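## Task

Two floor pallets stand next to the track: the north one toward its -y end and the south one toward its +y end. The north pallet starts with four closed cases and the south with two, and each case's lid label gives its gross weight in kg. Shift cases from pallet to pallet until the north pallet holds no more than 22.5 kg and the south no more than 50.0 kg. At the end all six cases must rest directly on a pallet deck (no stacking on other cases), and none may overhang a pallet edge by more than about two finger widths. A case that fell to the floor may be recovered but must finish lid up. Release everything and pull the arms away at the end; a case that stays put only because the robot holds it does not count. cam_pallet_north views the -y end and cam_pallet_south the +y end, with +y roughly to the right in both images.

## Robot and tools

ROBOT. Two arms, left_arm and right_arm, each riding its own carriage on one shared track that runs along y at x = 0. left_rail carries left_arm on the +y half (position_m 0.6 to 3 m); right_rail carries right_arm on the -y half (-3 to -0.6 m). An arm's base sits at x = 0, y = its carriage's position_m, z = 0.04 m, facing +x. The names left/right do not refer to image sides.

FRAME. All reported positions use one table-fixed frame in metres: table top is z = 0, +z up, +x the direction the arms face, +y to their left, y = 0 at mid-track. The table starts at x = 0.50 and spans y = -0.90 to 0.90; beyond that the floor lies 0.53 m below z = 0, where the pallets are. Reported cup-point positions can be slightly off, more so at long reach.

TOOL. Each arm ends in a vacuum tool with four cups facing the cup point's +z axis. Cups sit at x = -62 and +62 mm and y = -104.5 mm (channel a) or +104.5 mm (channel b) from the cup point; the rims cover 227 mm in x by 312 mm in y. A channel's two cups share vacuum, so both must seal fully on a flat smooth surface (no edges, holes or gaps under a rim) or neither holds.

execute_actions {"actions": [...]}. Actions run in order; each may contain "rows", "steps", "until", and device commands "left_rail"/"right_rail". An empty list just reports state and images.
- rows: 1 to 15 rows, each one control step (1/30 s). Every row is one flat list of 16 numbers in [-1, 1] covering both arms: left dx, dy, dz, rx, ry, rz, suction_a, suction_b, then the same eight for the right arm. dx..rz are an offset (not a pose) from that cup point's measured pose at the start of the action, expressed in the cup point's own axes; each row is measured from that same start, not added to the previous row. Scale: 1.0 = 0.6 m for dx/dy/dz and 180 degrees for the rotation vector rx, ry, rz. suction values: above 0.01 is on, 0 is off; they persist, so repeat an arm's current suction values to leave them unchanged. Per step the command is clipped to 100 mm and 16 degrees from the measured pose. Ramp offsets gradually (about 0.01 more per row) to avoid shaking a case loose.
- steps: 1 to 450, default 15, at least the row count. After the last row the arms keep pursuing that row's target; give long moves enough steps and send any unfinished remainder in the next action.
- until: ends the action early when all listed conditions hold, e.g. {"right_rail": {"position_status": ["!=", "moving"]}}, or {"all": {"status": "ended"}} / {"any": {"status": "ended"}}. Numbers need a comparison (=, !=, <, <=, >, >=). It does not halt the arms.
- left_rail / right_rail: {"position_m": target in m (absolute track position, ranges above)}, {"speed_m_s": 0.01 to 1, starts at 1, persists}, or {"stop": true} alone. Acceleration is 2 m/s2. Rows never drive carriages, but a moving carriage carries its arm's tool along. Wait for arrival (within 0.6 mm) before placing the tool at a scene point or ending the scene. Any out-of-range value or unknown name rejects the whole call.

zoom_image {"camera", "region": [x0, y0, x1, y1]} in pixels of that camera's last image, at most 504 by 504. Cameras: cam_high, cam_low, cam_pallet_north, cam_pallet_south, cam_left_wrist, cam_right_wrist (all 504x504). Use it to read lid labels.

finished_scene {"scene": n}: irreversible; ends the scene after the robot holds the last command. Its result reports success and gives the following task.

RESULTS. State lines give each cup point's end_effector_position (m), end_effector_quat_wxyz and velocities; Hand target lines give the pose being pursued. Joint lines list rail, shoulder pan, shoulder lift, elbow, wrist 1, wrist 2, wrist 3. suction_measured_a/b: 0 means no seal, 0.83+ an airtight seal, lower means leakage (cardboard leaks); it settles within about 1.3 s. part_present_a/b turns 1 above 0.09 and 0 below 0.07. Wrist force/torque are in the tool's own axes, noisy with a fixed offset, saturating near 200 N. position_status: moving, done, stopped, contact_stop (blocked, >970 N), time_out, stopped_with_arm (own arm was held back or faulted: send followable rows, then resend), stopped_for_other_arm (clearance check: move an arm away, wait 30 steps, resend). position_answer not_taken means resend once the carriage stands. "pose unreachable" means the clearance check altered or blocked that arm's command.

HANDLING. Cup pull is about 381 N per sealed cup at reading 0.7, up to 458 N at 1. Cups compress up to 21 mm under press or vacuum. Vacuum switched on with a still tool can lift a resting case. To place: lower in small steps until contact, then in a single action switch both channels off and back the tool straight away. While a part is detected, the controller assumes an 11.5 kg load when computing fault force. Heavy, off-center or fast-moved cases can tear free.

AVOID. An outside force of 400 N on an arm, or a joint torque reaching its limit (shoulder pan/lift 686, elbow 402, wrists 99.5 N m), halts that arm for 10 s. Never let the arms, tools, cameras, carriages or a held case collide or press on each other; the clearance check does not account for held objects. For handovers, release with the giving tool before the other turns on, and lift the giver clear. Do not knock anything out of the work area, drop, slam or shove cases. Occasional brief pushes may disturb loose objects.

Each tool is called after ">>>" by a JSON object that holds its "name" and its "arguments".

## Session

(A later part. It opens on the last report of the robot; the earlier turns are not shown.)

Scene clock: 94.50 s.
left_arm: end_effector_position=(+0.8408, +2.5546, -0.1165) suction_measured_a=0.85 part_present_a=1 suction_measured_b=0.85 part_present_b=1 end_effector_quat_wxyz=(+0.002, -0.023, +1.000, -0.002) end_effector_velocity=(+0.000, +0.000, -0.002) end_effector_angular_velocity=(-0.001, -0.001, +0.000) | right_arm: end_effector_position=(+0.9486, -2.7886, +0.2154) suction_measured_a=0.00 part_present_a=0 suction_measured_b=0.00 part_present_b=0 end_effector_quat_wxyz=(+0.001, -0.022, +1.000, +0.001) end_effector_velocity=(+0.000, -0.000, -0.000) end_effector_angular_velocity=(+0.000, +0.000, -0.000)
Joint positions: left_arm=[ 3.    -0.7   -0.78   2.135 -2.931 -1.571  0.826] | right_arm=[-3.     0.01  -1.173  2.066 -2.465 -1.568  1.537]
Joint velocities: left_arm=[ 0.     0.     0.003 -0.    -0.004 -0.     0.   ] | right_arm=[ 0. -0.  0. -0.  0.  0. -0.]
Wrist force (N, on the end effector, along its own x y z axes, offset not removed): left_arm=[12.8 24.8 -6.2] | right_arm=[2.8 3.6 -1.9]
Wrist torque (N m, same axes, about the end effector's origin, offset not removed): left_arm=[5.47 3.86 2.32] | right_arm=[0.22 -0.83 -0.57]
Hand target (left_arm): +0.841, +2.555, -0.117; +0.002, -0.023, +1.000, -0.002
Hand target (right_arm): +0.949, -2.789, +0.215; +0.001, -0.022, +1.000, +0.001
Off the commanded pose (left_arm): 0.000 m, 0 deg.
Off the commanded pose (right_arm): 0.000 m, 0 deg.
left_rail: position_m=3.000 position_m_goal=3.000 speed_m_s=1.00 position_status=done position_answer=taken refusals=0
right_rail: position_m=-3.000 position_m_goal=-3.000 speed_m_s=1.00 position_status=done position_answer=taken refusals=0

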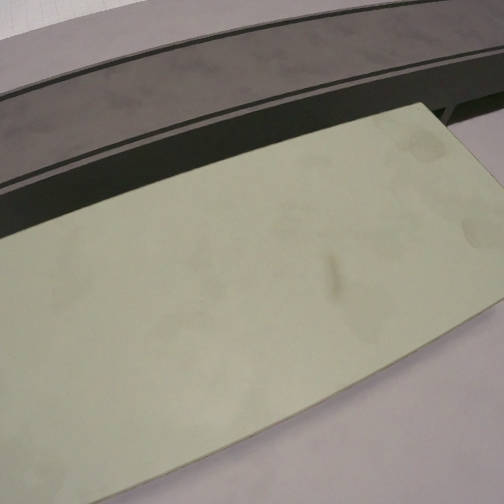

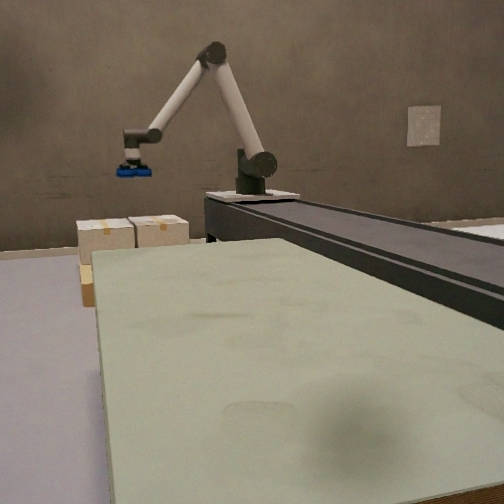

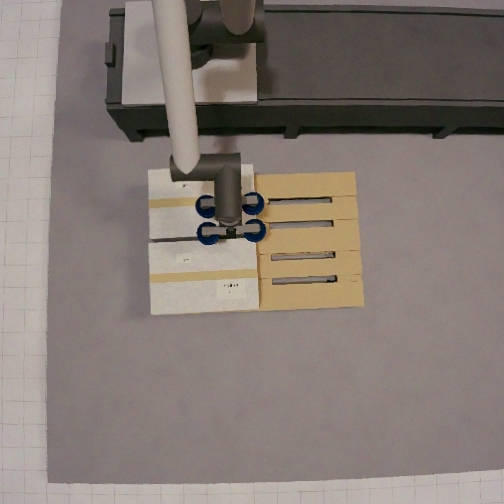

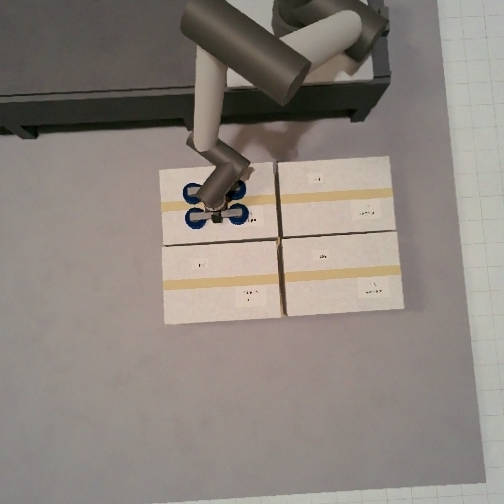

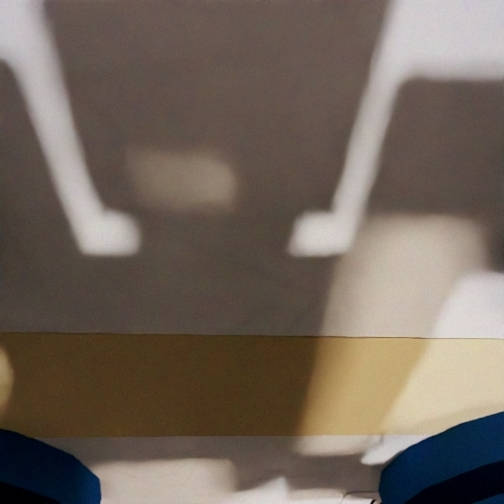

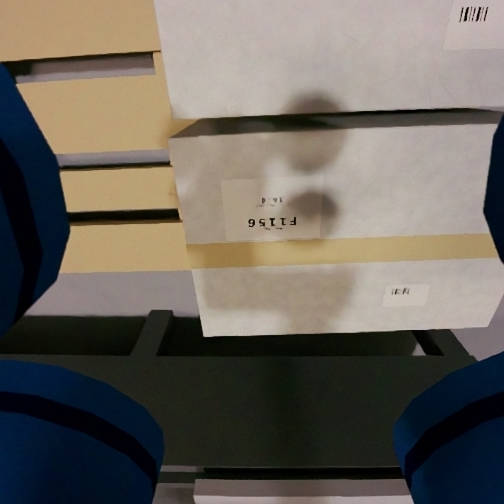

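>>> {"name": "execute_actions", "arguments": {"actions": [{"rows":[[0,0,-0.01,0,0,0,0,0,0,0,0,0,0,0,0,0],[0,0,-0.02,0,0,0,0,0,0,0,0,0,0,0,0,0],[0,0,-0.03,0,0,0,0,0,0,0,0,0,0,0,0,0],[0,0,-0.04,0,0,0,0,0,0,0,0,0,0,0,0,0],[0,0,-0.05,0,0,0,0,0,0,0,0,0,0,0,0,0],[0,0,-0.06,0,0,0,0,0,0,0,0,0,0,0,0,0],[0,0,-0.08,0,0,0,0,0,0,0,0,0,0,0,0,0],[0,0,-0.1,0,0,0,0,0,0,0,0,0,0,0,0,0],[0,0,-0.4,0,0,0,0,0,0,0,0,0,0,0,0,0]],"steps":25}]}}

>>> {"name": "finished_scene", "arguments": {"scene": 1}}

Scene clock: 97.20 s.
left_arm: end_effector_position=(+0.8400, +2.5553, +0.1210) suction_measured_a=0.00 part_present_a=0 suction_measured_b=0.00 part_present_b=0 end_effector_quat_wxyz=(+0.002, -0.023, +1.000, -0.002) end_effector_velocity=(-0.002, -0.001, +0.032) end_effector_angular_velocity=(+0.010, +0.012, +0.001) | right_arm: end_effector_position=(+0.9486, -2.7886, +0.2154) suction_measured_a=0.00 part_present_a=0 suction_measured_b=0.00 part_present_b=0 end_effector_quat_wxyz=(+0.001, -0.022, +1.000, +0.001) end_effector_velocity=(+0.000, -0.000, -0.000) end_effector_angular_velocity=(+0.000, +0.000, -0.000)
Joint positions: left_arm=[ 3.    -0.7   -1.085  2.131 -2.623 -1.571  0.826] | right_arm=[-3.     0.01  -1.173  2.066 -2.465 -1.568  1.537]
Joint velocities: left_arm=[ 0.    -0.001 -0.038 -0.013  0.067  0.    -0.002] | right_arm=[ 0. -0.  0. -0.  0.  0. -0.]
Wrist force (N, on the end effector, along its own x y z axes, offset not removed): left_arm=[7.7 -1.6 -1.8] | right_arm=[-6.1 0.8 -2.5]
Wrist torque (N m, same axes, about the end effector's origin, offset not removed): left_arm=[-0.18 -1.25 -0.10] | right_arm=[0.08 0.16 -0.61]
Hand target (left_arm): +0.840, +2.555, +0.124; +0.002, -0.023, +1.000, -0.002
Hand target (right_arm): +0.949, -2.789, +0.215; +0.001, -0.022, +1.000, +0.001
Off the commanded pose (left_arm): 0.002 m, 0 deg.
Off the commanded pose (right_arm): 0.000 m, 0 deg.
left_rail: position_m=3.000 position_m_goal=3.000 speed_m_s=1.00 position_status=done position_answer=taken refusals=0
right_rail: position_m=-3.000 position_m_goal=-3.000 speed_m_s=1.00 position_status=done position_answer=taken refusals=0

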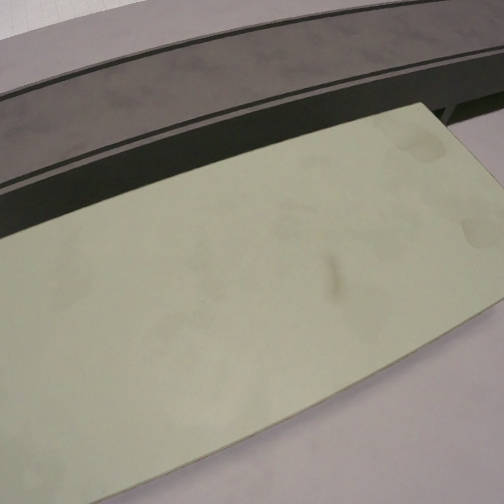

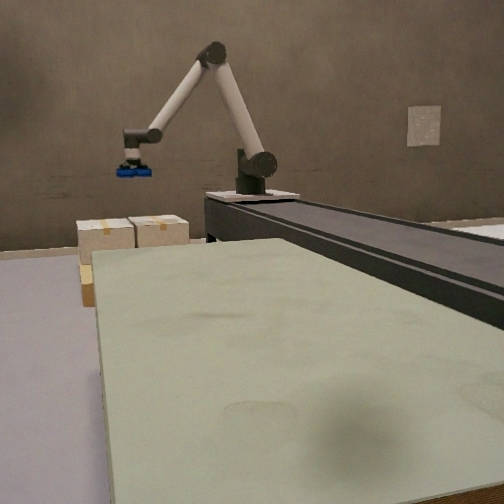

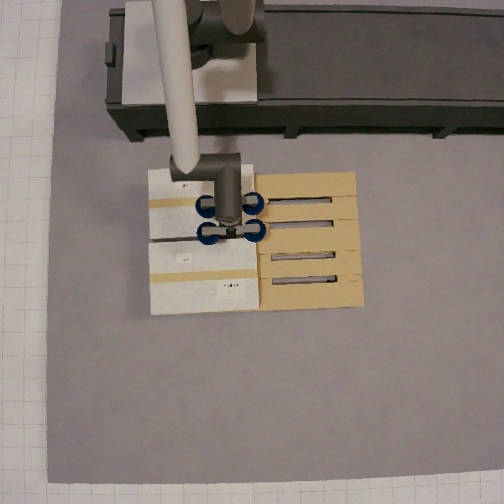

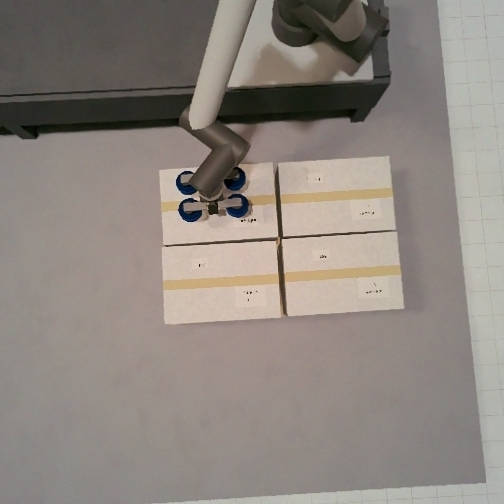

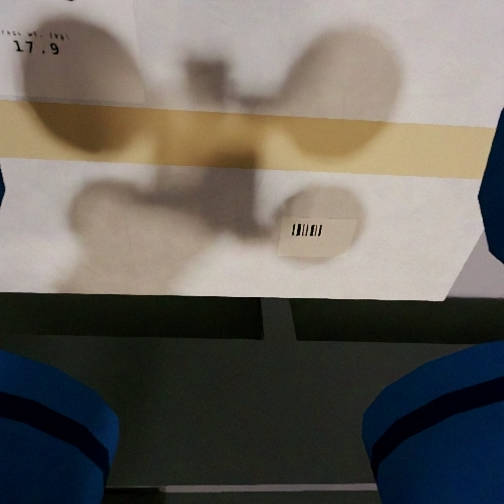

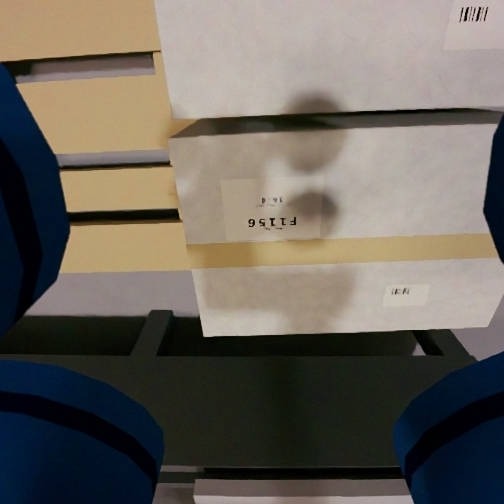

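The scene is finished: the task was done.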